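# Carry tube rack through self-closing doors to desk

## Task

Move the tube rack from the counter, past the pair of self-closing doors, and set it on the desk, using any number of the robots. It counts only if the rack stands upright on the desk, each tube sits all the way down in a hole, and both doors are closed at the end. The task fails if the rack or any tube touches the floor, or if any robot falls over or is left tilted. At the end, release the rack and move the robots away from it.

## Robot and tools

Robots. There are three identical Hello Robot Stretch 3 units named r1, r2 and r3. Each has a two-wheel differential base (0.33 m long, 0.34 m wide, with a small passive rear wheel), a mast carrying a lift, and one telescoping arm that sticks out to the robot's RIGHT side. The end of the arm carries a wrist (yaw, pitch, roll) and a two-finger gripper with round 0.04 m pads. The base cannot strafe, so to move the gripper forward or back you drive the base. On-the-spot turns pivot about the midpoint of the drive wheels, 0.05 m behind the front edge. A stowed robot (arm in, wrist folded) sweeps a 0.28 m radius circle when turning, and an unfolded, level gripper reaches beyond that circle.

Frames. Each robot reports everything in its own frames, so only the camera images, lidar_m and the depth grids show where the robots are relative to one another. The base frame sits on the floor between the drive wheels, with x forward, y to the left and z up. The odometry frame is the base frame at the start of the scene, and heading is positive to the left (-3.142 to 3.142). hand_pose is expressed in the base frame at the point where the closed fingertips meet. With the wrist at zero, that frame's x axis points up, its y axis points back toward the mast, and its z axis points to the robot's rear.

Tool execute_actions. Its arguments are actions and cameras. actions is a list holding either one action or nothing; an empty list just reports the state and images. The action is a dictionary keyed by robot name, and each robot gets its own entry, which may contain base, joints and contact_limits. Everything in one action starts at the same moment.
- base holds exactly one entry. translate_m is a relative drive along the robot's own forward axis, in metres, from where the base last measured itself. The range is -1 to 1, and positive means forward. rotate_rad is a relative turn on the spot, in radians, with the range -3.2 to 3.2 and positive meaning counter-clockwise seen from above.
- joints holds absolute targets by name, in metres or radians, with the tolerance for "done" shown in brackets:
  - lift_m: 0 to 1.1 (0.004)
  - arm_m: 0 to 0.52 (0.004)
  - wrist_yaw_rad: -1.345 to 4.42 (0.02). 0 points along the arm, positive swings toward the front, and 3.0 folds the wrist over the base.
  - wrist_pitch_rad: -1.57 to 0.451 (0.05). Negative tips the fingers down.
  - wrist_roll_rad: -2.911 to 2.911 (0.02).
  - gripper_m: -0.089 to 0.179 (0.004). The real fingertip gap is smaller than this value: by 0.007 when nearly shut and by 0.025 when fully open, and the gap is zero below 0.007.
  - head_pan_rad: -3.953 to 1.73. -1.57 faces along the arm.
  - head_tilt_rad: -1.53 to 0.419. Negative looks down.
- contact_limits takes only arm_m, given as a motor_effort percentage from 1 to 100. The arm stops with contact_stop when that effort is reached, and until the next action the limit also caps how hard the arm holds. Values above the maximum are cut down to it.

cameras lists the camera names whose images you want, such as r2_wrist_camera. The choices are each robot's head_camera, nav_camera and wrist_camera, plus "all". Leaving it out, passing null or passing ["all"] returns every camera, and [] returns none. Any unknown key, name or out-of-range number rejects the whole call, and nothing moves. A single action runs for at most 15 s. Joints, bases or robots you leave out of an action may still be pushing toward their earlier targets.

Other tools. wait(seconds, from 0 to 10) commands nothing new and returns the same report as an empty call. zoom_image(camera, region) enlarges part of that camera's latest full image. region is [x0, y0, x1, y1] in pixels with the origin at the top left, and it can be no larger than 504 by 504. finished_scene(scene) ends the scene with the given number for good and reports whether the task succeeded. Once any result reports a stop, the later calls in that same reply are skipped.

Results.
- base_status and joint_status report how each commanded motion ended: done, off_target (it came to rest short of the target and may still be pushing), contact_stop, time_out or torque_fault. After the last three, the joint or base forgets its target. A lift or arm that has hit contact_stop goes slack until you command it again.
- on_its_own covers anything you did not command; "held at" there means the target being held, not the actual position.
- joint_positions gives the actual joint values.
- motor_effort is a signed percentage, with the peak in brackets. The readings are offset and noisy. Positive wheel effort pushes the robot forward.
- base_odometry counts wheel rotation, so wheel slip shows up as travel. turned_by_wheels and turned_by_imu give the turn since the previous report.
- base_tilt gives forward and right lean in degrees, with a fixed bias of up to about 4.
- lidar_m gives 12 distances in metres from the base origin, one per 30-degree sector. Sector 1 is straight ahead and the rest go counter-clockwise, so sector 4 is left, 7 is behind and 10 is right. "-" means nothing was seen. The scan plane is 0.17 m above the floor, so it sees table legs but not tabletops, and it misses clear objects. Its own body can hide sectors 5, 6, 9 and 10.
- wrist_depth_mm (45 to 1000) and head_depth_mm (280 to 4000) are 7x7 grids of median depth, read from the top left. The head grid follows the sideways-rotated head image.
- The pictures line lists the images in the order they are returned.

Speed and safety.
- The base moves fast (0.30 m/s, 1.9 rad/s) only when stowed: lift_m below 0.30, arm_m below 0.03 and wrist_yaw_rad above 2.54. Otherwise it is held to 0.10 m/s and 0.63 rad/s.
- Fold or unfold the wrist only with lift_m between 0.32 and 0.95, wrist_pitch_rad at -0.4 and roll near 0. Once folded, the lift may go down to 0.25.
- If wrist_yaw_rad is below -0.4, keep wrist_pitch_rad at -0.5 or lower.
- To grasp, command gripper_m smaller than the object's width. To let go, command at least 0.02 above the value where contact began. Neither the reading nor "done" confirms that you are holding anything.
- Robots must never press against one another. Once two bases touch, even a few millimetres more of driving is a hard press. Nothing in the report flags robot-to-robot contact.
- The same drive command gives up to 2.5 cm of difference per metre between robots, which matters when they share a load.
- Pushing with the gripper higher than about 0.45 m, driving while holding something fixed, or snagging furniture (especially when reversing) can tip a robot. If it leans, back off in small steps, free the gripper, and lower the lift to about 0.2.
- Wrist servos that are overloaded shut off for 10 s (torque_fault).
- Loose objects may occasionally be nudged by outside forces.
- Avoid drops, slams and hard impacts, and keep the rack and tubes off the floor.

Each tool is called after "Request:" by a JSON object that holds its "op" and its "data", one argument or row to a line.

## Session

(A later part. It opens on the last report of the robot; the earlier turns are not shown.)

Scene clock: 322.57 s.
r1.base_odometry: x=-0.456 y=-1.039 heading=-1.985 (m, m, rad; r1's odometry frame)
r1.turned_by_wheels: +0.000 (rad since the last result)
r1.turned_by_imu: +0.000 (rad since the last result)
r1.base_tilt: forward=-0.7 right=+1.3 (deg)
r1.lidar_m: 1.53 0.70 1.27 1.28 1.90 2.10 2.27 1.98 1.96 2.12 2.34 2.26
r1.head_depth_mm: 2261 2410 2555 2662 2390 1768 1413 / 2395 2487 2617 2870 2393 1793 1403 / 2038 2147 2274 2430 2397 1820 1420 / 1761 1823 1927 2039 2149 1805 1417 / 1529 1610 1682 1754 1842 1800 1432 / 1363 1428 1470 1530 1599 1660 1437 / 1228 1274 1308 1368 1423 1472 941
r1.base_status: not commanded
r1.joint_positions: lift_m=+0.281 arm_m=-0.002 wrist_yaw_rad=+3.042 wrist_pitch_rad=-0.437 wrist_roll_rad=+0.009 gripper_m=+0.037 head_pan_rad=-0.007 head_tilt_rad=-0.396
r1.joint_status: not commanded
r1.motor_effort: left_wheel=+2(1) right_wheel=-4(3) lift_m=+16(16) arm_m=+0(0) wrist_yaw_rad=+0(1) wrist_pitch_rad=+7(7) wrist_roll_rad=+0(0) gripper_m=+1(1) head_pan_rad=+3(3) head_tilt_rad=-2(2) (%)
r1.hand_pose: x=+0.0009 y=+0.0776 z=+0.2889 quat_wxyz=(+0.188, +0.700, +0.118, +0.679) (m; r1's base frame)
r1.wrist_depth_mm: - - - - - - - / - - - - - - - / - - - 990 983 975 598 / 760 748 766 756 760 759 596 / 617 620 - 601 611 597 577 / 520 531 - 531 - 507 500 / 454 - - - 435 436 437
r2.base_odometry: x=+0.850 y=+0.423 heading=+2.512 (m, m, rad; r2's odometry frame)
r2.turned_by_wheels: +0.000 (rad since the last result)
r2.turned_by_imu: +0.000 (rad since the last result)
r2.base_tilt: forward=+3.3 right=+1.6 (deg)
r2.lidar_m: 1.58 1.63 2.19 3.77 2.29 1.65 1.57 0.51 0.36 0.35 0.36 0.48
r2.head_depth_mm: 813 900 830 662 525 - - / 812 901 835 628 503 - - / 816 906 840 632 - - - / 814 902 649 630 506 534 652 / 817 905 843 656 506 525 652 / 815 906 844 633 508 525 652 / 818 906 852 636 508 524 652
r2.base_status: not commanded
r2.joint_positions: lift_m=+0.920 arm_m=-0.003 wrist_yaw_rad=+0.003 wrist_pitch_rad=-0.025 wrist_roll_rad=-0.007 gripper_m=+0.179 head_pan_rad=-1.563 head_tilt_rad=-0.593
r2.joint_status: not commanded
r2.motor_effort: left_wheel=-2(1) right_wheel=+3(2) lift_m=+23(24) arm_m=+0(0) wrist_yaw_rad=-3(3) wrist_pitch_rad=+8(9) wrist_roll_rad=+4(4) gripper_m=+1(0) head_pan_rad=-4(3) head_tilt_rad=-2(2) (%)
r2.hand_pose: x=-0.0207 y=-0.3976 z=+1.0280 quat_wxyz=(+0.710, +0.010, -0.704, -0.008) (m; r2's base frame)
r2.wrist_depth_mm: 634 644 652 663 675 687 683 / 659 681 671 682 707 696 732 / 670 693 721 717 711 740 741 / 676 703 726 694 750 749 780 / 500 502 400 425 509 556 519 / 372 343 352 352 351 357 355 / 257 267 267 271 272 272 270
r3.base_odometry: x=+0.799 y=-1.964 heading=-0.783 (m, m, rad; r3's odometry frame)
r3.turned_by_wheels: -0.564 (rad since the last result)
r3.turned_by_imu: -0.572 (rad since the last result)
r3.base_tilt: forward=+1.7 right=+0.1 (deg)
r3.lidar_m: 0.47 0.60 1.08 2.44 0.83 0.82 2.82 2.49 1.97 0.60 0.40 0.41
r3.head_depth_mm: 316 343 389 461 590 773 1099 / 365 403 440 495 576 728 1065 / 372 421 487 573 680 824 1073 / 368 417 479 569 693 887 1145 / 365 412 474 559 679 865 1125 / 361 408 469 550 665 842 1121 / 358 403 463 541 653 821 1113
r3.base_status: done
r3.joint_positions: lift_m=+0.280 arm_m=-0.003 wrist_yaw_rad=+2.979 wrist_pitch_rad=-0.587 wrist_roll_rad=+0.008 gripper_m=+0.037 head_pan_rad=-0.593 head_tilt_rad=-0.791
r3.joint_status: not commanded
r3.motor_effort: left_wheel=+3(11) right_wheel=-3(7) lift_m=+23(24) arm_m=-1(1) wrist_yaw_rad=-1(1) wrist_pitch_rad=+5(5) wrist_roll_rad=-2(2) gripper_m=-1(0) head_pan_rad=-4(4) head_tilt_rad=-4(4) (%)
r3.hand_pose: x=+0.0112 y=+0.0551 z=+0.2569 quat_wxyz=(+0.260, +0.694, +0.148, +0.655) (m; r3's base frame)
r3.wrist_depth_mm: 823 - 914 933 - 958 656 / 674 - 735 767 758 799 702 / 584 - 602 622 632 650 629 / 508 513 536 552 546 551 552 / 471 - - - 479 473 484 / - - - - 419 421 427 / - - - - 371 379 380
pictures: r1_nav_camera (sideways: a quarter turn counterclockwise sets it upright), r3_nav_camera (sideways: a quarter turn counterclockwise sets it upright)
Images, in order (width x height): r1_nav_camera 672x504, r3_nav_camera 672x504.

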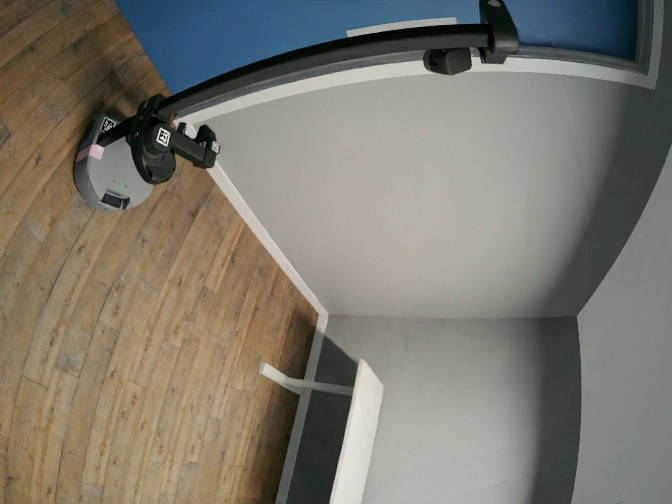

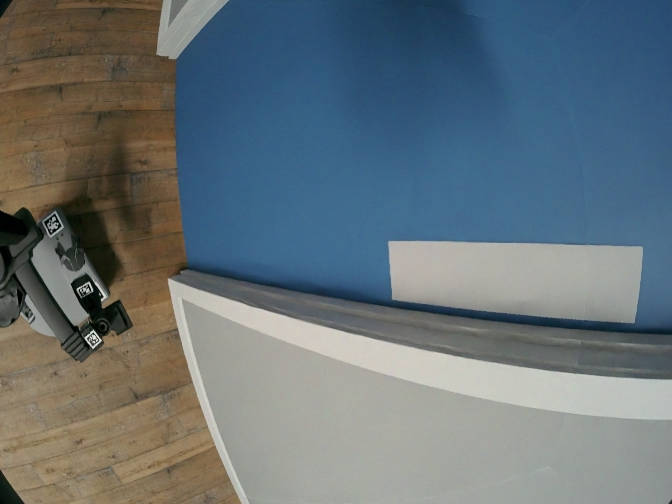

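Request:
{"op": "execute_actions", "data": {
  "actions": [
    {"r2": {"base": {"translate_m": 0.035}, "joints": {"lift_m": 0.845, "arm_m": 0.12}}, "r3": {"base": {"translate_m": 0.55}, "joints": {"lift_m": 0.34}}}
  ],
  "cameras": ["r2_head_camera", "r2_wrist_camera", "r3_nav_camera", "r1_nav_camera"]
}}

Scene clock: 374.57 s.
r1.base_odometry: x=-0.456 y=-1.039 heading=-1.985 (m, m, rad; r1's odometry frame)
r1.turned_by_wheels: +0.000 (rad since the last result)
r1.turned_by_imu: +0.003 (rad since the last result)
r1.base_tilt: forward=-0.7 right=+1.3 (deg)
r1.lidar_m: 1.53 1.26 1.13 1.28 1.91 2.10 2.27 1.99 1.96 2.10 2.34 2.26
r1.head_depth_mm: 2277 2391 2562 2694 2416 1762 1405 / 2358 2528 2662 2823 2419 1791 1410 / 2021 2151 2309 2459 2371 1797 1421 / 1759 1810 1921 2035 2135 1818 1417 / 1542 1595 1675 1753 1829 1786 1435 / 1367 1419 1470 1528 1611 1639 1445 / 1227 1274 1316 1362 1406 1475 1443
r1.base_status: not commanded
r1.joint_positions: lift_m=+0.281 arm_m=-0.002 wrist_yaw_rad=+3.042 wrist_pitch_rad=-0.437 wrist_roll_rad=+0.009 gripper_m=+0.037 head_pan_rad=-0.007 head_tilt_rad=-0.396
r1.joint_status: not commanded
r1.motor_effort: left_wheel=+2(2) right_wheel=-4(3) lift_m=+16(15) arm_m=+0(0) wrist_yaw_rad=+0(0) wrist_pitch_rad=+7(7) wrist_roll_rad=+0(0) gripper_m=+1(1) head_pan_rad=+4(3) head_tilt_rad=-2(1) (%)
r1.hand_pose: x=+0.0009 y=+0.0776 z=+0.2889 quat_wxyz=(+0.188, +0.700, +0.118, +0.679) (m; r1's base frame)
r1.wrist_depth_mm: - - - - - - 972 / - - - - - 996 882 / - 987 996 982 970 906 879 / 767 745 756 748 752 750 742 / 606 610 - 601 620 603 590 / 514 527 - 535 - 498 501 / 451 - - - 442 432 430
r2.base_odometry: x=+0.821 y=+0.443 heading=+2.512 (m, m, rad; r2's odometry frame)
r2.turned_by_wheels: +0.000 (rad since the last result)
r2.turned_by_imu: -0.002 (rad since the last result)
r2.base_tilt: forward=+3.3 right=+1.7 (deg)
r2.lidar_m: 1.54 1.59 2.14 3.80 2.34 1.68 1.60 0.51 0.36 0.34 0.36 0.47
r2.head_depth_mm: 811 901 832 626 - - 652 / 812 902 834 630 - - 649 / 812 906 798 645 - - 652 / 816 902 735 633 491 522 651 / 815 907 843 626 507 522 649 / 813 905 847 634 507 521 649 / 816 908 849 637 509 522 647
r2.base_status: done
r2.joint_positions: lift_m=+0.845 arm_m=+0.120 wrist_yaw_rad=+0.002 wrist_pitch_rad=-0.024 wrist_roll_rad=-0.006 gripper_m=+0.179 head_pan_rad=-1.563 head_tilt_rad=-0.593
r2.joint_status: all done
r2.motor_effort: left_wheel=-1(3) right_wheel=+2(5) lift_m=+15(17) arm_m=+5(4) wrist_yaw_rad=-2(3) wrist_pitch_rad=+8(8) wrist_roll_rad=+4(4) gripper_m=+0(0) head_pan_rad=-3(4) head_tilt_rad=-2(3) (%)
r2.hand_pose: x=-0.0210 y=-0.5202 z=+0.9537 quat_wxyz=(+0.710, +0.009, -0.705, -0.008) (m; r2's base frame)
r2.wrist_depth_mm: 530 539 548 562 568 583 595 / 551 553 571 576 585 590 608 / 570 576 575 591 601 619 626 / 578 570 414 273 423 566 569 / 306 306 260 254 259 344 311 / - 206 214 212 214 217 216 / 155 162 163 163 163 164 164
r3.base_odometry: x=+1.189 y=-2.352 heading=-0.783 (m, m, rad; r3's odometry frame)
r3.turned_by_wheels: +0.001 (rad since the last result)
r3.turned_by_imu: -0.439 (rad since the last result)
r3.base_tilt: forward=+1.5 right=+0.1 (deg)
r3.lidar_m: - - 0.15 0.20 2.31 3.15 1.15 3.30 2.24 0.21 0.15 -
r3.head_depth_mm: - - - - - - - / - - - - - - - / - - - - - - - / - - - - - - - / - - - - - - - / - - - - - - - / - - - - - - -
r3.base_status: translate_m off_target (by the wheels' count: +0.5498 of +0.5500)
r3.joint_positions: lift_m=+0.340 arm_m=-0.003 wrist_yaw_rad=+2.984 wrist_pitch_rad=-0.586 wrist_roll_rad=+0.008 gripper_m=+0.037 head_pan_rad=-0.612 head_tilt_rad=-0.804
r3.joint_status: all done
r3.on_its_own: left_wheel is at rest, and its effort (+45) is outside its rest range (-18 to +18)
r3.motor_effort: left_wheel=+45(59) right_wheel=+15(55) lift_m=+26(28) arm_m=+1(2) wrist_yaw_rad=-5(21) wrist_pitch_rad=+5(5) wrist_roll_rad=-2(2) gripper_m=+1(1) head_pan_rad=+6(6) head_tilt_rad=+2(4) (%)
r3.hand_pose: x=+0.0102 y=+0.0556 z=+0.3170 quat_wxyz=(+0.258, +0.693, +0.149, +0.656) (m; r3's base frame)
r3.wrist_depth_mm: - - 956 275 119 76 55 / 803 - 776 302 122 77 56 / 686 - 700 322 127 79 57 / 584 589 602 357 131 80 58 / 519 529 - 506 125 82 59 / 469 - - - 120 84 60 / - - - 266 164 86 61
pictures: r1_nav_camera (sideways: a quarter turn counterclockwise sets it upright), r2_head_camera (sideways: a quarter turn clockwise sets it upright), r2_wrist_camera, r3_nav_camera (sideways: a quarter turn counterclockwise sets it upright)
Images, in order (width x height): r1_nav_camera 672x504, r2_head_camera 896x504, r2_wrist_camera 644x364, r3_nav_camera 672x504.

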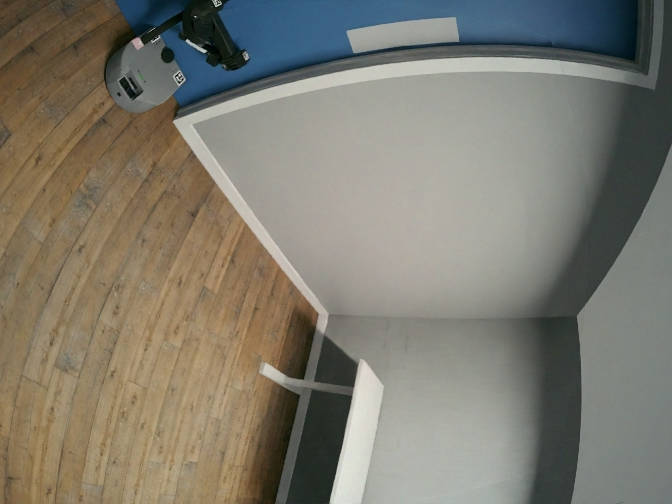

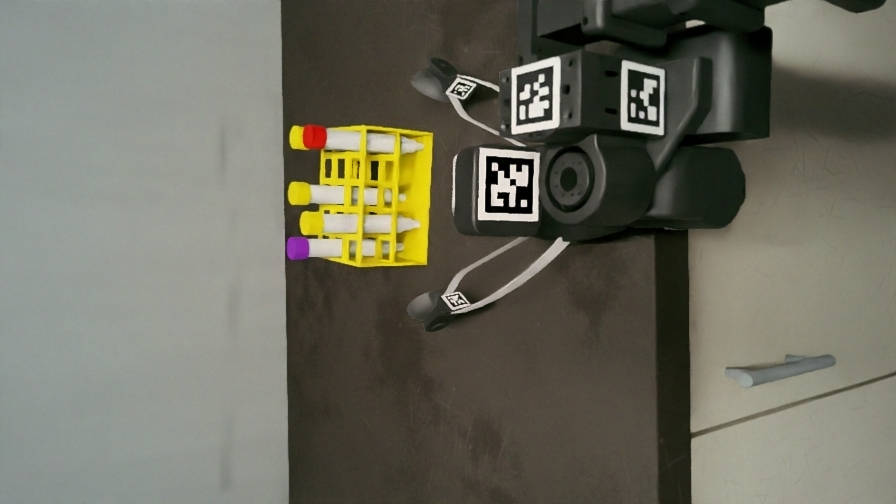

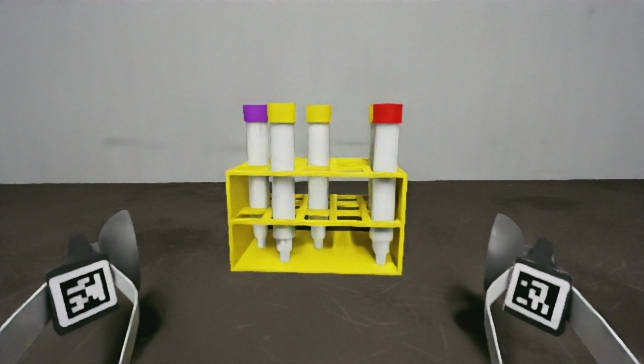

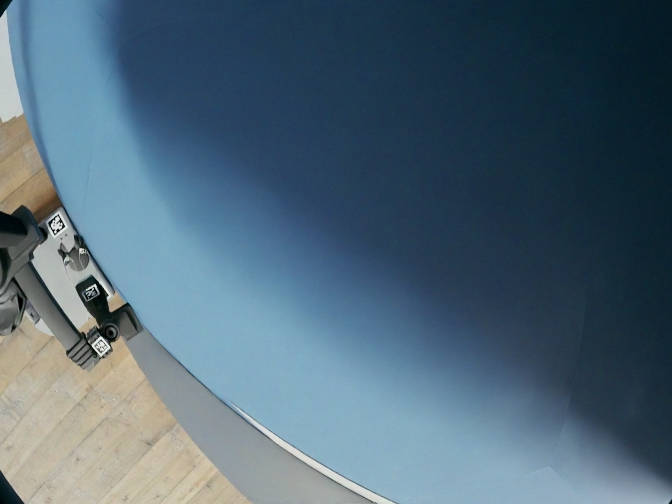

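Request:
{"op": "execute_actions", "data": {
  "actions": [
    {"r2": {"joints": {"arm_m": 0.2}}, "r3": {"base": {"translate_m": 0.15}, "joints": {"head_pan_rad": -1.57, "head_tilt_rad": -0.9}}}
  ],
  "cameras": ["r2_head_camera", "r2_wrist_camera", "r3_nav_camera"]
}}

Scene clock: 419.60 s.
r1.base_odometry: x=-0.456 y=-1.039 heading=-1.985 (m, m, rad; r1's odometry frame)
r1.turned_by_wheels: +0.000 (rad since the last result)
r1.turned_by_imu: +0.002 (rad since the last result)
r1.base_tilt: forward=-0.7 right=+1.3 (deg)
r1.lidar_m: 1.54 1.26 1.13 1.27 1.90 2.11 2.26 1.99 1.96 2.11 2.34 2.26
r1.head_depth_mm: 2264 2384 2548 2690 2446 1768 1397 / 2348 2481 2660 2824 2439 1785 1396 / 2039 2158 2310 2465 2395 1800 1428 / 1735 1842 1926 2040 2170 1825 1419 / 1537 1602 1669 1755 1841 1798 1431 / 1359 1413 1476 1532 1604 1636 1439 / 1222 1269 1319 1368 1419 1471 1445
r1.base_status: not commanded
r1.joint_positions: lift_m=+0.281 arm_m=-0.002 wrist_yaw_rad=+3.042 wrist_pitch_rad=-0.437 wrist_roll_rad=+0.009 gripper_m=+0.037 head_pan_rad=-0.007 head_tilt_rad=-0.396
r1.joint_status: not commanded
r1.motor_effort: left_wheel=+1(2) right_wheel=-3(2) lift_m=+16(15) arm_m=+0(0) wrist_yaw_rad=+1(1) wrist_pitch_rad=+7(7) wrist_roll_rad=+0(0) gripper_m=+0(1) head_pan_rad=+3(3) head_tilt_rad=-1(1) (%)
r1.hand_pose: x=+0.0009 y=+0.0776 z=+0.2889 quat_wxyz=(+0.188, +0.700, +0.118, +0.679) (m; r1's base frame)
r1.wrist_depth_mm: - - - - - - 992 / - - - - - 929 929 / - - - 995 984 931 868 / 752 757 752 759 749 738 733 / 611 609 - 602 616 596 592 / 512 529 - 532 - 509 506 / 451 - - - 434 433 432
r2.base_odometry: x=+0.821 y=+0.443 heading=+2.512 (m, m, rad; r2's odometry frame)
r2.turned_by_wheels: +0.000 (rad since the last result)
r2.turned_by_imu: -0.001 (rad since the last result)
r2.base_tilt: forward=+3.1 right=+1.6 (deg)
r2.lidar_m: 1.55 1.59 2.14 3.79 2.33 1.68 1.61 0.51 0.36 0.35 0.35 0.47
r2.head_depth_mm: 810 902 831 674 - 539 665 / 812 901 833 - - 523 649 / 813 903 801 - - 523 652 / 812 903 737 631 505 523 651 / 813 902 844 632 507 522 650 / 817 903 847 632 507 521 649 / 815 902 849 636 511 522 649
r2.base_status: not commanded
r2.joint_positions: lift_m=+0.845 arm_m=+0.200 wrist_yaw_rad=+0.002 wrist_pitch_rad=-0.024 wrist_roll_rad=-0.006 gripper_m=+0.179 head_pan_rad=-1.563 head_tilt_rad=-0.593
r2.joint_status: all done
r2.motor_effort: left_wheel=-2(2) right_wheel=+2(2) lift_m=+16(15) arm_m=+4(5) wrist_yaw_rad=-2(2) wrist_pitch_rad=+8(8) wrist_roll_rad=+4(4) gripper_m=+0(0) head_pan_rad=-4(4) head_tilt_rad=-1(3) (%)
r2.hand_pose: x=-0.0210 y=-0.6002 z=+0.9537 quat_wxyz=(+0.710, +0.009, -0.705, -0.008) (m; r2's base frame)
r2.wrist_depth_mm: 467 475 477 490 482 495 504 / 476 481 491 502 505 510 529 / 499 508 166 170 162 525 549 / 506 518 163 165 143 550 547 / 307 305 164 178 155 336 315 / - 204 158 184 154 215 217 / 155 162 159 158 155 164 164
r3.base_odometry: x=+1.295 y=-2.457 heading=-0.782 (m, m, rad; r3's odometry frame)
r3.turned_by_wheels: +0.001 (rad since the last result)
r3.turned_by_imu: -0.189 (rad since the last result)
r3.base_tilt: forward=+1.6 right=+0.0 (deg)
r3.lidar_m: - - 0.15 0.19 2.24 2.71 1.12 3.17 2.84 0.32 0.15 -
r3.head_depth_mm: 2319 2433 2025 1696 1459 1278 1142 / 2396 2535 2019 1697 1463 1277 1161 / 2378 2543 2028 1712 1457 1284 1160 / 2370 2462 1933 1630 1413 1226 1143 / - 295 340 416 529 697 815 / - 292 330 383 445 423 403 / - - 306 314 303 308 298
r3.base_status: translate_m off_target (by the wheels' count: +0.1498 of +0.1500)
r3.joint_positions: lift_m=+0.340 arm_m=-0.003 wrist_yaw_rad=+2.979 wrist_pitch_rad=-0.586 wrist_roll_rad=+0.008 gripper_m=+0.037 head_pan_rad=-1.497 head_tilt_rad=-0.902
r3.joint_status: head_pan_rad off_target (ended at -1.497, target -1.570); the others done
r3.on_its_own: left_wheel is at rest, and its effort (+36) is outside its rest range (-18 to +18)
r3.motor_effort: left_wheel=+36(62) right_wheel=+7(39) lift_m=+25(25) arm_m=+0(1) wrist_yaw_rad=-2(5) wrist_pitch_rad=+5(5) wrist_roll_rad=-2(2) gripper_m=+1(0) head_pan_rad=-37(92) head_tilt_rad=+1(42) (%)
r3.hand_pose: x=+0.0111 y=+0.0554 z=+0.3170 quat_wxyz=(+0.259, +0.694, +0.148, +0.656) (m; r3's base frame)
r3.wrist_depth_mm: - - 565 238 145 103 80 / 795 - 655 261 153 108 83 / 682 - 677 293 163 113 86 / 576 576 598 332 173 118 89 / 509 521 - 416 174 123 92 / 460 - - - 174 129 95 / - - - 344 235 135 99
pictures: r2_head_camera (sideways: a quarter turn clockwise sets it upright), r2_wrist_camera, r3_nav_camera (sideways: a quarter turn counterclockwise sets it upright)
Images, in order (width x height): r2_head_camera 896x504, r2_wrist_camera 644x364, r3_nav_camera 672x504.

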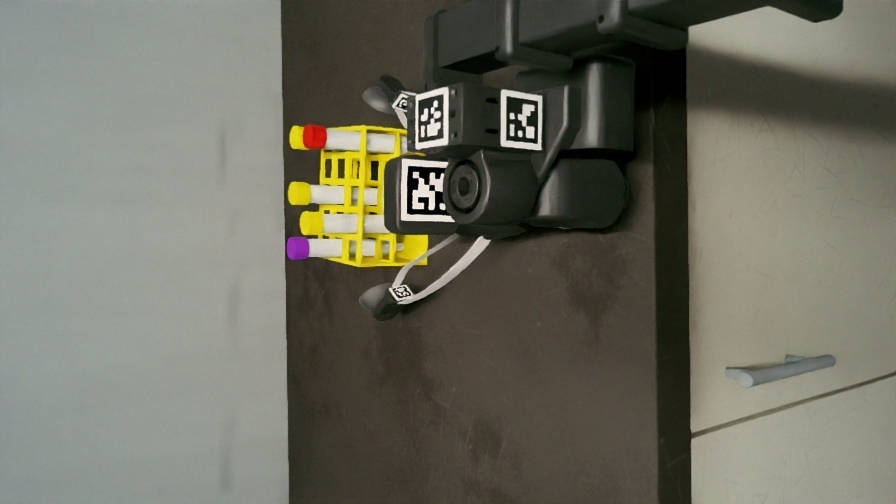

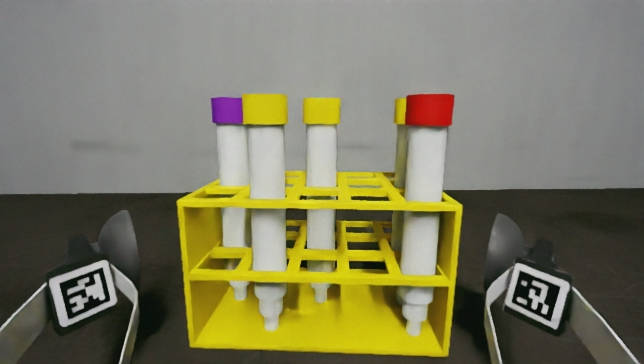

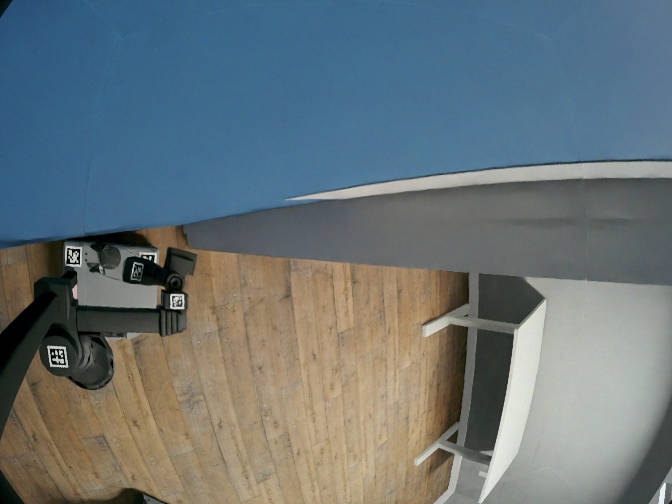

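Request:
{"op": "execute_actions", "data": {
  "actions": [
    {"r2": {"joints": {"arm_m": 0.25}}, "r3": {"base": {"translate_m": -0.25}, "joints": {"lift_m": 0.28}}}
  ],
  "cameras": ["r2_wrist_camera"]
}}

Request:
{"op": "execute_actions", "data": {
  "actions": [
    {"r2": {"joints": {"gripper_m": 0.1}}, "r3": {"base": {"rotate_rad": 1.74}}}
  ],
  "cameras": ["r2_wrist_camera", "r2_head_camera", "r3_nav_camera"]
}}

Scene clock: 446.50 s.
r1.base_odometry: x=-0.456 y=-1.039 heading=-1.985 (m, m, rad; r1's odometry frame)
r1.turned_by_wheels: +0.000 (rad since the last result)
r1.turned_by_imu: +0.002 (rad since the last result)
r1.base_tilt: forward=-0.7 right=+1.3 (deg)
r1.lidar_m: 1.54 1.26 0.89 1.28 1.91 2.11 2.26 1.99 1.96 2.10 2.33 2.27
r1.head_depth_mm: 2269 2402 2525 2705 2398 1775 1401 / 2330 2513 2620 2837 2464 1781 1408 / 2052 2165 2295 2450 2397 1794 1420 / 1747 1822 1946 2029 2142 1807 1426 / 1529 1591 1667 1762 1827 1794 1430 / 1358 1407 1473 1534 1597 1650 1438 / 1228 1276 1309 1364 1419 1477 1452
r1.base_status: not commanded
r1.joint_positions: lift_m=+0.281 arm_m=-0.002 wrist_yaw_rad=+3.042 wrist_pitch_rad=-0.437 wrist_roll_rad=+0.009 gripper_m=+0.037 head_pan_rad=-0.007 head_tilt_rad=-0.396
r1.joint_status: not commanded
r1.motor_effort: left_wheel=+2(1) right_wheel=-3(4) lift_m=+16(16) arm_m=+0(0) wrist_yaw_rad=+0(0) wrist_pitch_rad=+7(7) wrist_roll_rad=+0(0) gripper_m=+1(1) head_pan_rad=+3(4) head_tilt_rad=-2(1) (%)
r1.hand_pose: x=+0.0009 y=+0.0776 z=+0.2889 quat_wxyz=(+0.188, +0.700, +0.118, +0.679) (m; r1's base frame)
r1.wrist_depth_mm: - - - - - - 985 / - - - - - 842 - / 990 - 995 990 922 704 671 / 756 756 754 759 739 718 709 / 614 612 - 604 618 601 597 / 513 525 - 539 - 503 504 / 456 - - - 434 431 432
r2.base_odometry: x=+0.821 y=+0.443 heading=+2.512 (m, m, rad; r2's odometry frame)
r2.turned_by_wheels: +0.000 (rad since the last result)
r2.turned_by_imu: -0.001 (rad since the last result)
r2.base_tilt: forward=+3.3 right=+1.7 (deg)
r2.lidar_m: 1.54 1.59 2.15 3.78 2.34 1.68 1.61 0.51 0.36 0.34 0.35 0.47
r2.head_depth_mm: 813 902 830 - - 539 675 / 812 899 833 - 483 522 649 / 814 903 656 - 490 523 650 / 818 906 803 632 507 523 652 / 814 907 845 633 507 522 649 / 813 906 846 636 507 522 650 / 817 905 849 637 510 522 648
r2.base_status: not commanded
r2.joint_positions: lift_m=+0.845 arm_m=+0.250 wrist_yaw_rad=+0.001 wrist_pitch_rad=-0.024 wrist_roll_rad=-0.006 gripper_m=+0.179 head_pan_rad=-1.563 head_tilt_rad=-0.593
r2.joint_status: all done
r2.motor_effort: left_wheel=-2(2) right_wheel=+2(2) lift_m=+16(15) arm_m=+5(6) wrist_yaw_rad=-1(2) wrist_pitch_rad=+8(8) wrist_roll_rad=+4(4) gripper_m=+0(1) head_pan_rad=-3(4) head_tilt_rad=-4(3) (%)
r2.hand_pose: x=-0.0211 y=-0.6502 z=+0.9537 quat_wxyz=(+0.710, +0.009, -0.705, -0.008) (m; r2's base frame)
r2.wrist_depth_mm: 423 430 426 440 450 449 461 / 431 441 439 457 457 475 474 / 448 452 113 466 137 485 491 / 459 463 116 156 137 495 504 / 301 120 116 166 120 297 311 / - 126 137 146 128 124 215 / 154 148 131 151 136 149 163
r3.base_odometry: x=+1.118 y=-2.281 heading=-0.782 (m, m, rad; r3's odometry frame)
r3.turned_by_wheels: +0.000 (rad since the last result)
r3.turned_by_imu: -0.001 (rad since the last result)
r3.base_tilt: forward=+1.6 right=+0.0 (deg)
r3.lidar_m: 0.33 0.33 0.40 0.61 2.19 2.65 0.88 2.92 2.76 2.21 0.44 0.37
r3.head_depth_mm: 2533 2526 2021 1698 1459 1278 1140 / 2503 2539 2032 1703 1463 1283 1149 / 2349 2453 2032 1701 1463 1286 1162 / 2429 2529 2037 1711 1461 1284 1161 / 2391 2552 2043 1703 1463 1292 1146 / 2326 2351 1942 1629 1413 1243 1145 / 1401 1257 1133 1037 960 905 1049
r3.base_status: done
r3.joint_positions: lift_m=+0.280 arm_m=-0.003 wrist_yaw_rad=+2.979 wrist_pitch_rad=-0.586 wrist_roll_rad=+0.008 gripper_m=+0.037 head_pan_rad=-1.563 head_tilt_rad=-0.903
r3.joint_status: all done
r3.on_its_own: head_pan_rad moved -0.066 to your old target -1.570
r3.motor_effort: left_wheel=+1(30) right_wheel=-1(7) lift_m=+23(24) arm_m=+0(1) wrist_yaw_rad=-1(2) wrist_pitch_rad=+5(5) wrist_roll_rad=-2(2) gripper_m=-1(1) head_pan_rad=-3(37) head_tilt_rad=+1(1) (%)
r3.hand_pose: x=+0.0112 y=+0.0554 z=+0.2571 quat_wxyz=(+0.259, +0.694, +0.148, +0.655) (m; r3's base frame)
r3.wrist_depth_mm: 860 - 935 654 520 371 288 / 710 - 726 717 543 385 301 / 576 - 616 621 577 405 314 / 509 497 539 547 545 419 321 / 467 - - - 474 442 329 / - - - - 424 416 341 / - - - - 371 372 357
pictures: r2_wrist_camera
Images, in order (width x height): r2_wrist_camera 644x364.

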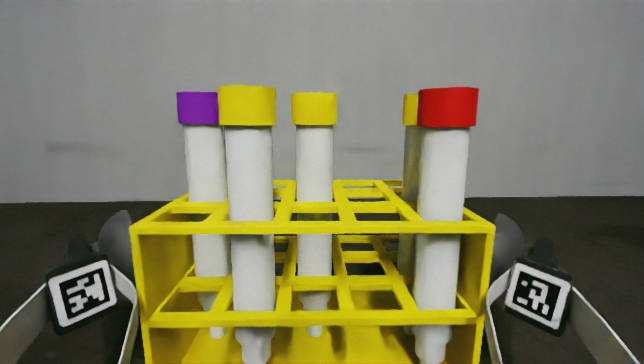

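Scene clock: 448.90 s.
r1.base_odometry: x=-0.456 y=-1.039 heading=-1.985 (m, m, rad; r1's odometry frame)
r1.turned_by_wheels: +0.000 (rad since the last result)
r1.turned_by_imu: +0.001 (rad since the last result)
r1.base_tilt: forward=-0.8 right=+1.3 (deg)
r1.lidar_m: 1.54 0.80 0.80 1.28 1.91 2.11 2.26 1.98 1.96 2.11 2.34 2.26
r1.head_depth_mm: 2285 2405 2539 2699 2408 1772 1402 / 2339 2494 2671 2834 2418 1790 1413 / 2019 2160 2286 2458 2379 1818 1423 / 1751 1838 1918 2030 2151 1823 1424 / 1540 1607 1687 1749 1852 1799 1430 / 1346 1411 1464 1535 1599 1643 1442 / 1216 1269 1325 1372 1426 1467 1452
r1.base_status: not commanded
r1.joint_positions: lift_m=+0.281 arm_m=-0.002 wrist_yaw_rad=+3.042 wrist_pitch_rad=-0.437 wrist_roll_rad=+0.009 gripper_m=+0.037 head_pan_rad=-0.007 head_tilt_rad=-0.396
r1.joint_status: not commanded
r1.motor_effort: left_wheel=+2(3) right_wheel=-4(4) lift_m=+16(15) arm_m=+0(0) wrist_yaw_rad=+1(0) wrist_pitch_rad=+7(7) wrist_roll_rad=+0(0) gripper_m=+1(1) head_pan_rad=+3(3) head_tilt_rad=-1(1) (%)
r1.hand_pose: x=+0.0009 y=+0.0776 z=+0.2889 quat_wxyz=(+0.188, +0.700, +0.118, +0.679) (m; r1's base frame)
r1.wrist_depth_mm: - - - - - - 971 / - - - - - - 764 / - - - 987 974 787 693 / 757 741 757 759 744 756 720 / 618 614 - 604 618 607 603 / 511 526 - 536 - 509 508 / 455 - - - 434 436 431
r2.base_odometry: x=+0.821 y=+0.443 heading=+2.512 (m, m, rad; r2's odometry frame)
r2.turned_by_wheels: +0.000 (rad since the last result)
r2.turned_by_imu: +0.000 (rad since the last result)
r2.base_tilt: forward=+3.2 right=+1.7 (deg)
r2.lidar_m: 1.54 1.59 2.14 3.79 2.34 1.68 1.61 0.51 0.36 0.35 0.36 0.47
r2.head_depth_mm: 814 902 828 - - 539 677 / 816 904 836 - 484 523 650 / 813 906 694 - 489 524 650 / 815 903 733 631 506 523 651 / 817 903 844 632 507 522 647 / 815 905 847 635 509 521 649 / 818 905 853 637 509 523 648
r2.base_status: not commanded
r2.joint_positions: lift_m=+0.845 arm_m=+0.250 wrist_yaw_rad=+0.001 wrist_pitch_rad=-0.024 wrist_roll_rad=-0.006 gripper_m=+0.101 head_pan_rad=-1.563 head_tilt_rad=-0.593
r2.joint_status: all done
r2.motor_effort: left_wheel=-1(2) right_wheel=+2(2) lift_m=+15(15) arm_m=+5(5) wrist_yaw_rad=-1(1) wrist_pitch_rad=+8(8) wrist_roll_rad=+4(4) gripper_m=-15(92) head_pan_rad=-3(2) head_tilt_rad=-3(2) (%)
r2.hand_pose: x=-0.0211 y=-0.6502 z=+0.9537 quat_wxyz=(+0.710, +0.009, -0.705, -0.008) (m; r2's base frame)
r2.wrist_depth_mm: 424 423 429 438 450 449 460 / 429 441 448 452 465 468 477 / 448 459 145 461 152 486 494 / 458 465 152 181 156 497 507 / 300 290 136 182 135 310 312 / 217 137 139 157 139 - 214 / 162 154 151 158 150 163 164
r3.base_odometry: x=+1.118 y=-2.281 heading=+0.958 (m, m, rad; r3's odometry frame)
r3.turned_by_wheels: +1.740 (rad since the last result)
r3.turned_by_imu: +1.764 (rad since the last result)
r3.base_tilt: forward=+1.5 right=-0.1 (deg)
r3.lidar_m: 0.87 2.25 3.02 0.87 2.99 2.71 1.10 0.44 0.34 0.33 0.34 0.45
r3.head_depth_mm: - 302 353 430 552 771 1095 / - 300 354 433 557 778 1113 / - 301 355 436 560 789 1123 / - 302 357 438 565 795 1128 / - 303 359 440 570 804 1129 / - 304 360 442 573 811 1130 / - 305 362 446 577 819 1130
r3.base_status: done
r3.joint_positions: lift_m=+0.280 arm_m=-0.003 wrist_yaw_rad=+2.979 wrist_pitch_rad=-0.586 wrist_roll_rad=+0.008 gripper_m=+0.037 head_pan_rad=-1.563 head_tilt_rad=-0.902
r3.joint_status: not commanded
r3.motor_effort: left_wheel=-3(11) right_wheel=+1(9) lift_m=+23(23) arm_m=+0(0) wrist_yaw_rad=-1(1) wrist_pitch_rad=+5(5) wrist_roll_rad=-2(2) gripper_m=-1(0) head_pan_rad=-4(4) head_tilt_rad=+1(1) (%)
r3.hand_pose: x=+0.0112 y=+0.0554 z=+0.2571 quat_wxyz=(+0.259, +0.694, +0.148, +0.655) (m; r3's base frame)
r3.wrist_depth_mm: 859 - 886 860 - - - / 706 - 736 747 751 810 838 / 584 - 621 619 632 656 665 / 495 498 531 545 549 558 564 / 467 - - - 478 485 480 / - - - - 420 432 428 / - - - - 375 381 385
pictures: r2_head_camera (sideways: a quarter turn clockwise sets it upright), r2_wrist_camera, r3_nav_camera (sideways: a quarter turn counterclockwise sets it upright)
Images, in order (width x height): r2_head_camera 896x504, r2_wrist_camera 644x364, r3_nav_camera 672x504.

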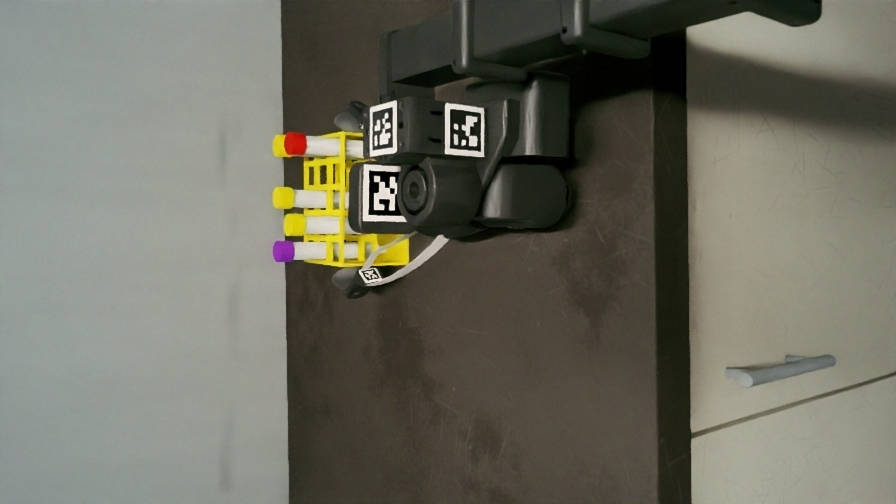

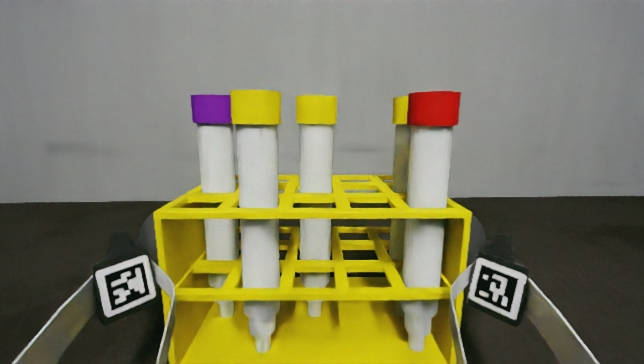

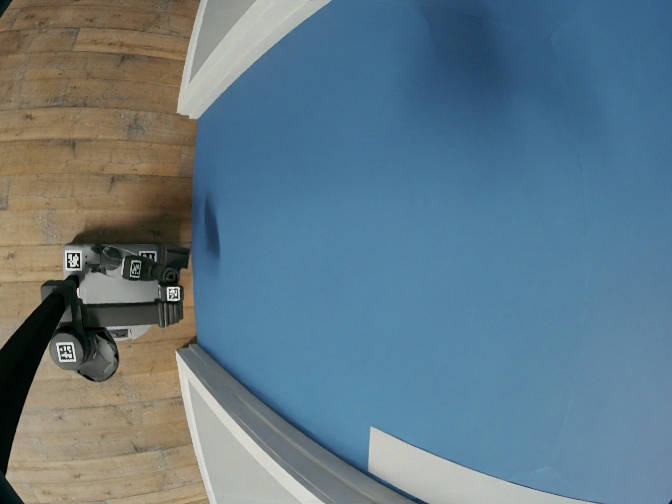

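Request:
{"op": "execute_actions", "data": {
  "actions": [
    {"r2": {"joints": {"gripper_m": 0.07}}, "r3": {"base": {"translate_m": -0.19}, "joints": {"lift_m": 0.25}}}
  ],
  "cameras": ["r2_wrist_camera"]
}}

Request:
{"op": "execute_actions", "data": {
  "actions": [
    {"r2": {"joints": {"lift_m": 0.88}}, "r3": {"joints": {"arm_m": 0.3}, "contact_limits": {"arm_m": 60}}}
  ],
  "cameras": ["r2_wrist_camera", "r2_head_camera", "r3_nav_camera"]
}}

Scene clock: 467.60 s.
r1.base_odometry: x=-0.456 y=-1.039 heading=-1.985 (m, m, rad; r1's odometry frame)
r1.turned_by_wheels: +0.000 (rad since the last result)
r1.turned_by_imu: +0.003 (rad since the last result)
r1.base_tilt: forward=-0.8 right=+1.3 (deg)
r1.lidar_m: 1.53 0.84 1.27 1.28 1.91 2.11 2.26 1.99 1.96 2.11 2.34 2.26
r1.head_depth_mm: 2271 2399 2543 2679 2445 1793 1398 / 2361 2483 2674 2820 2451 1787 1409 / 2033 2164 2272 2454 2396 1797 1425 / 1747 1835 1930 2033 2158 1821 1414 / 1530 1597 1672 1759 1853 1791 1438 / 1361 1410 1463 1535 1615 1653 1434 / 1219 1265 1311 1358 1419 1453 1160
r1.base_status: not commanded
r1.joint_positions: lift_m=+0.281 arm_m=-0.002 wrist_yaw_rad=+3.042 wrist_pitch_rad=-0.437 wrist_roll_rad=+0.009 gripper_m=+0.037 head_pan_rad=-0.007 head_tilt_rad=-0.396
r1.joint_status: not commanded
r1.motor_effort: left_wheel=+2(1) right_wheel=-3(3) lift_m=+16(16) arm_m=+0(0) wrist_yaw_rad=+0(0) wrist_pitch_rad=+7(7) wrist_roll_rad=+0(0) gripper_m=+1(0) head_pan_rad=+3(3) head_tilt_rad=-2(2) (%)
r1.hand_pose: x=+0.0009 y=+0.0776 z=+0.2889 quat_wxyz=(+0.188, +0.700, +0.118, +0.679) (m; r1's base frame)
r1.wrist_depth_mm: - - - - - - 988 / - - - - - - - / - - - - 960 - 755 / 784 760 767 735 743 745 708 / 609 612 - 613 611 605 601 / 515 533 - 529 - 500 498 / 457 - - - 440 435 433
r2.base_odometry: x=+0.821 y=+0.443 heading=+2.512 (m, m, rad; r2's odometry frame)
r2.turned_by_wheels: +0.000 (rad since the last result)
r2.turned_by_imu: -0.002 (rad since the last result)
r2.base_tilt: forward=+3.2 right=+1.8 (deg)
r2.lidar_m: 1.54 1.59 2.14 3.78 2.34 1.68 1.61 0.51 0.36 0.35 0.36 0.47
r2.head_depth_mm: 814 900 834 - - 539 675 / 810 901 833 - 483 524 650 / 815 901 679 - 490 523 651 / 816 904 737 630 506 524 651 / 815 902 841 633 507 521 650 / 815 908 846 636 506 522 649 / 817 907 851 638 508 521 650
r2.base_status: not commanded
r2.joint_positions: lift_m=+0.845 arm_m=+0.250 wrist_yaw_rad=+0.001 wrist_pitch_rad=-0.024 wrist_roll_rad=-0.006 gripper_m=+0.078 head_pan_rad=-1.563 head_tilt_rad=-0.593
r2.joint_status: gripper_m off_target (ended at +0.078, target +0.070)
r2.on_its_own: gripper_m is held at +0.077, not at your +0.070, by its stall guard, which is still easing
r2.motor_effort: left_wheel=-2(2) right_wheel=+2(2) lift_m=+16(15) arm_m=+4(5) wrist_yaw_rad=-1(1) wrist_pitch_rad=+8(8) wrist_roll_rad=+4(4) gripper_m=-23(99) head_pan_rad=-4(3) head_tilt_rad=-2(2) (%)
r2.hand_pose: x=-0.0211 y=-0.6502 z=+0.9537 quat_wxyz=(+0.710, +0.009, -0.705, -0.008) (m; r2's base frame)
r2.wrist_depth_mm: 423 429 428 441 448 453 460 / 434 449 441 451 458 470 472 / 449 448 145 465 131 482 485 / 451 462 152 180 156 493 501 / 299 291 135 181 136 309 312 / 218 136 139 156 140 213 214 / 162 158 151 158 151 164 165
r3.base_odometry: x=+1.008 y=-2.437 heading=+0.958 (m, m, rad; r3's odometry frame)
r3.turned_by_wheels: +0.000 (rad since the last result)
r3.turned_by_imu: -0.001 (rad since the last result)
r3.base_tilt: forward=+1.7 right=+0.0 (deg)
r3.lidar_m: 0.84 2.44 0.93 0.94 2.99 2.51 1.12 0.37 0.30 0.33 0.34 0.46
r3.head_depth_mm: - 303 358 437 532 610 931 / - 304 360 440 568 771 987 / - 307 363 444 573 805 1129 / - 308 364 447 577 813 1139 / - 309 366 449 582 823 1128 / - 310 368 452 586 828 1127 / - 312 370 454 589 836 1133
r3.base_status: done
r3.joint_positions: lift_m=+0.250 arm_m=-0.003 wrist_yaw_rad=+2.979 wrist_pitch_rad=-0.586 wrist_roll_rad=+0.008 gripper_m=+0.037 head_pan_rad=-1.563 head_tilt_rad=-0.902
r3.joint_status: all done
r3.motor_effort: left_wheel=-4(14) right_wheel=+2(5) lift_m=+23(24) arm_m=+0(0) wrist_yaw_rad=-1(1) wrist_pitch_rad=+5(5) wrist_roll_rad=-2(2) gripper_m=+0(1) head_pan_rad=-3(2) head_tilt_rad=+1(1) (%)
r3.hand_pose: x=+0.0112 y=+0.0554 z=+0.2271 quat_wxyz=(+0.260, +0.694, +0.148, +0.655) (m; r3's base frame)
r3.wrist_depth_mm: 776 - 857 873 854 942 - / 630 - 675 690 728 734 736 / 551 - 575 571 604 598 615 / 474 - - 502 499 505 518 / - - - - 438 445 452 / - - - - 388 391 391 / - - - - 344 355 354
pictures: r2_wrist_camera
Images, in order (width x height): r2_wrist_camera 644x364.

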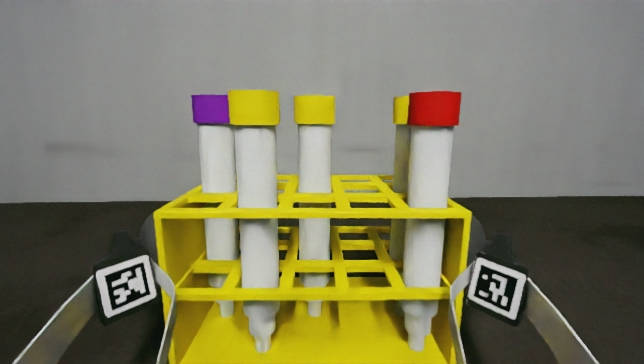

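Scene clock: 471.07 s.
r1.base_odometry: x=-0.456 y=-1.039 heading=-1.985 (m, m, rad; r1's odometry frame)
r1.turned_by_wheels: +0.000 (rad since the last result)
r1.turned_by_imu: +0.001 (rad since the last result)
r1.base_tilt: forward=-0.7 right=+1.3 (deg)
r1.lidar_m: 1.53 0.84 1.32 1.28 1.90 2.11 2.26 1.99 1.96 2.11 2.34 2.26
r1.head_depth_mm: 2284 2390 2530 2714 2392 1766 1394 / 2372 2474 2636 2837 2446 1789 1395 / 2028 2155 2311 2448 2391 1804 1418 / 1733 1829 1945 2038 2141 1804 1426 / 1528 1594 1687 1756 1848 1796 1435 / 1359 1420 1466 1532 1598 1655 1445 / 1225 1265 1324 1363 1412 1450 1165
r1.base_status: not commanded
r1.joint_positions: lift_m=+0.281 arm_m=-0.002 wrist_yaw_rad=+3.042 wrist_pitch_rad=-0.437 wrist_roll_rad=+0.009 gripper_m=+0.037 head_pan_rad=-0.007 head_tilt_rad=-0.396
r1.joint_status: not commanded
r1.motor_effort: left_wheel=+1(2) right_wheel=-4(3) lift_m=+16(16) arm_m=+0(0) wrist_yaw_rad=+0(0) wrist_pitch_rad=+7(7) wrist_roll_rad=+0(0) gripper_m=+0(0) head_pan_rad=+3(3) head_tilt_rad=-1(2) (%)
r1.hand_pose: x=+0.0009 y=+0.0776 z=+0.2889 quat_wxyz=(+0.188, +0.700, +0.118, +0.679) (m; r1's base frame)
r1.wrist_depth_mm: - - - - - - - / - - - - - - - / 998 984 - 978 985 973 768 / 768 775 761 752 734 752 708 / 604 612 - 607 615 600 596 / 512 526 - 532 - 500 500 / 451 - - - 437 436 428
r2.base_odometry: x=+0.821 y=+0.443 heading=+2.512 (m, m, rad; r2's odometry frame)
r2.turned_by_wheels: +0.000 (rad since the last result)
r2.turned_by_imu: -0.001 (rad since the last result)
r2.base_tilt: forward=+3.2 right=+1.7 (deg)
r2.lidar_m: 1.54 1.59 2.14 3.79 2.35 1.68 1.61 0.51 0.36 0.35 0.36 0.47
r2.head_depth_mm: 812 900 869 - 488 522 651 / 813 904 875 - 497 523 650 / 816 891 883 - 503 524 653 / 812 905 661 630 505 523 651 / 813 906 842 633 506 522 651 / 815 904 849 636 508 522 650 / 814 904 849 639 508 522 651
r2.base_status: not commanded
r2.joint_positions: lift_m=+0.880 arm_m=+0.250 wrist_yaw_rad=+0.001 wrist_pitch_rad=-0.028 wrist_roll_rad=-0.006 gripper_m=+0.087 head_pan_rad=-1.563 head_tilt_rad=-0.593
r2.joint_status: all done
r2.on_its_own: gripper_m is held at +0.086, not at your +0.070, by its stall guard, which is not easing now
r2.motor_effort: left_wheel=-2(2) right_wheel=+2(2) lift_m=+23(26) arm_m=+4(5) wrist_yaw_rad=-2(1) wrist_pitch_rad=+9(10) wrist_roll_rad=+4(4) gripper_m=-20(24) head_pan_rad=-3(3) head_tilt_rad=-3(3) (%)
r2.hand_pose: x=-0.0211 y=-0.6501 z=+0.9872 quat_wxyz=(+0.710, +0.011, -0.705, -0.010) (m; r2's base frame)
r2.wrist_depth_mm: 418 425 427 438 444 451 459 / 439 436 441 448 457 467 476 / 451 458 147 465 152 487 498 / 471 477 147 185 146 505 499 / 388 376 135 184 136 391 400 / 288 136 140 157 140 277 278 / 210 200 151 159 149 211 214
r3.base_odometry: x=+1.008 y=-2.437 heading=+0.957 (m, m, rad; r3's odometry frame)
r3.turned_by_wheels: +0.000 (rad since the last result)
r3.turned_by_imu: -0.009 (rad since the last result)
r3.base_tilt: forward=+1.6 right=+0.0 (deg)
r3.lidar_m: 0.82 2.43 0.93 0.94 2.99 2.52 1.17 0.38 0.30 0.50 0.50 0.57
r3.head_depth_mm: 456 570 1977 1707 567 607 935 / 447 518 620 797 1433 842 916 / 438 505 602 741 927 1242 1141 / 429 495 585 715 899 1223 1144 / 420 483 568 690 881 1214 1148 / 411 472 552 668 845 1144 1147 / 403 461 537 646 810 1079 1147
r3.base_status: not commanded
r3.joint_positions: lift_m=+0.250 arm_m=+0.298 wrist_yaw_rad=+3.085 wrist_pitch_rad=-0.586 wrist_roll_rad=+0.009 gripper_m=+0.037 head_pan_rad=-1.564 head_tilt_rad=-0.900
r3.joint_status: all done
r3.on_its_own: wrist_yaw_rad is held at +3.045, not at its first target +2.977, by its stall guard, which is still easing; arm_m is at rest, and its effort (+16) is outside its rest range (-14 to +14)
r3.motor_effort: left_wheel=-5(11) right_wheel=+9(18) lift_m=+26(31) arm_m=+16(23) wrist_yaw_rad=-29(66) wrist_pitch_rad=+5(6) wrist_roll_rad=-2(2) gripper_m=+0(0) head_pan_rad=-4(3) head_tilt_rad=+0(1) (%)
r3.contact_limits: arm_m 40 (drawing in: default 17, maximum 28; extending or still: default 24, maximum 40)
r3.hand_pose: x=-0.0099 y=-0.2434 z=+0.2268 quat_wxyz=(+0.225, +0.685, +0.184, +0.668) (m; r3's base frame)
r3.wrist_depth_mm: 783 852 910 940 908 928 - / 654 - - 687 716 743 775 / 558 - - - 593 603 620 / 463 - - - 494 500 517 / 405 - - - 439 440 453 / 364 367 364 375 385 391 399 / 226 336 337 345 343 355 355
pictures: r2_head_camera (sideways: a quarter turn clockwise sets it upright), r2_wrist_camera, r3_nav_camera (sideways: a quarter turn counterclockwise sets it upright)
Images, in order (width x height): r2_head_camera 896x504, r2_wrist_camera 644x364, r3_nav_camera 672x504.

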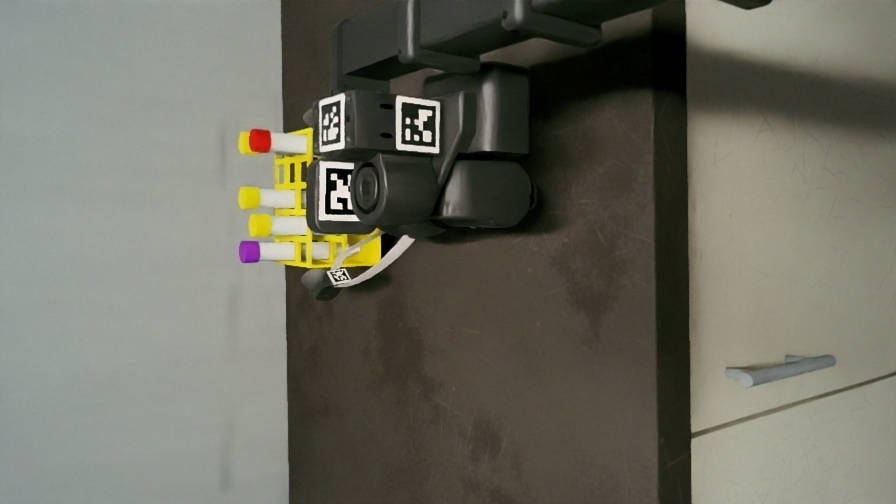

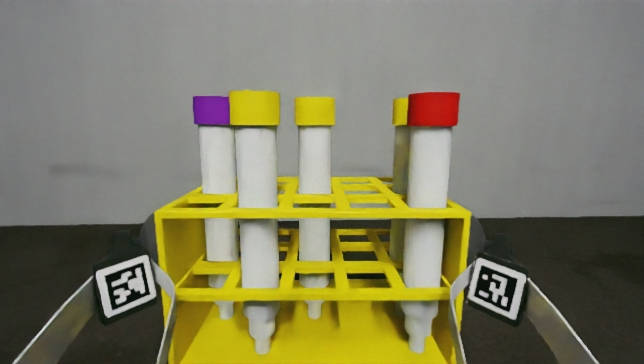

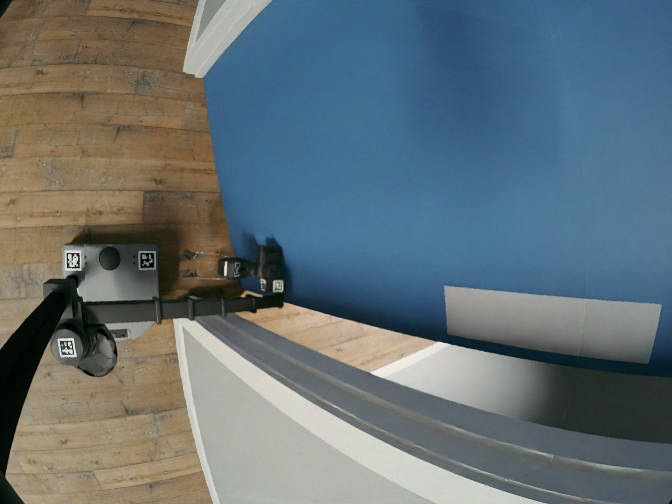

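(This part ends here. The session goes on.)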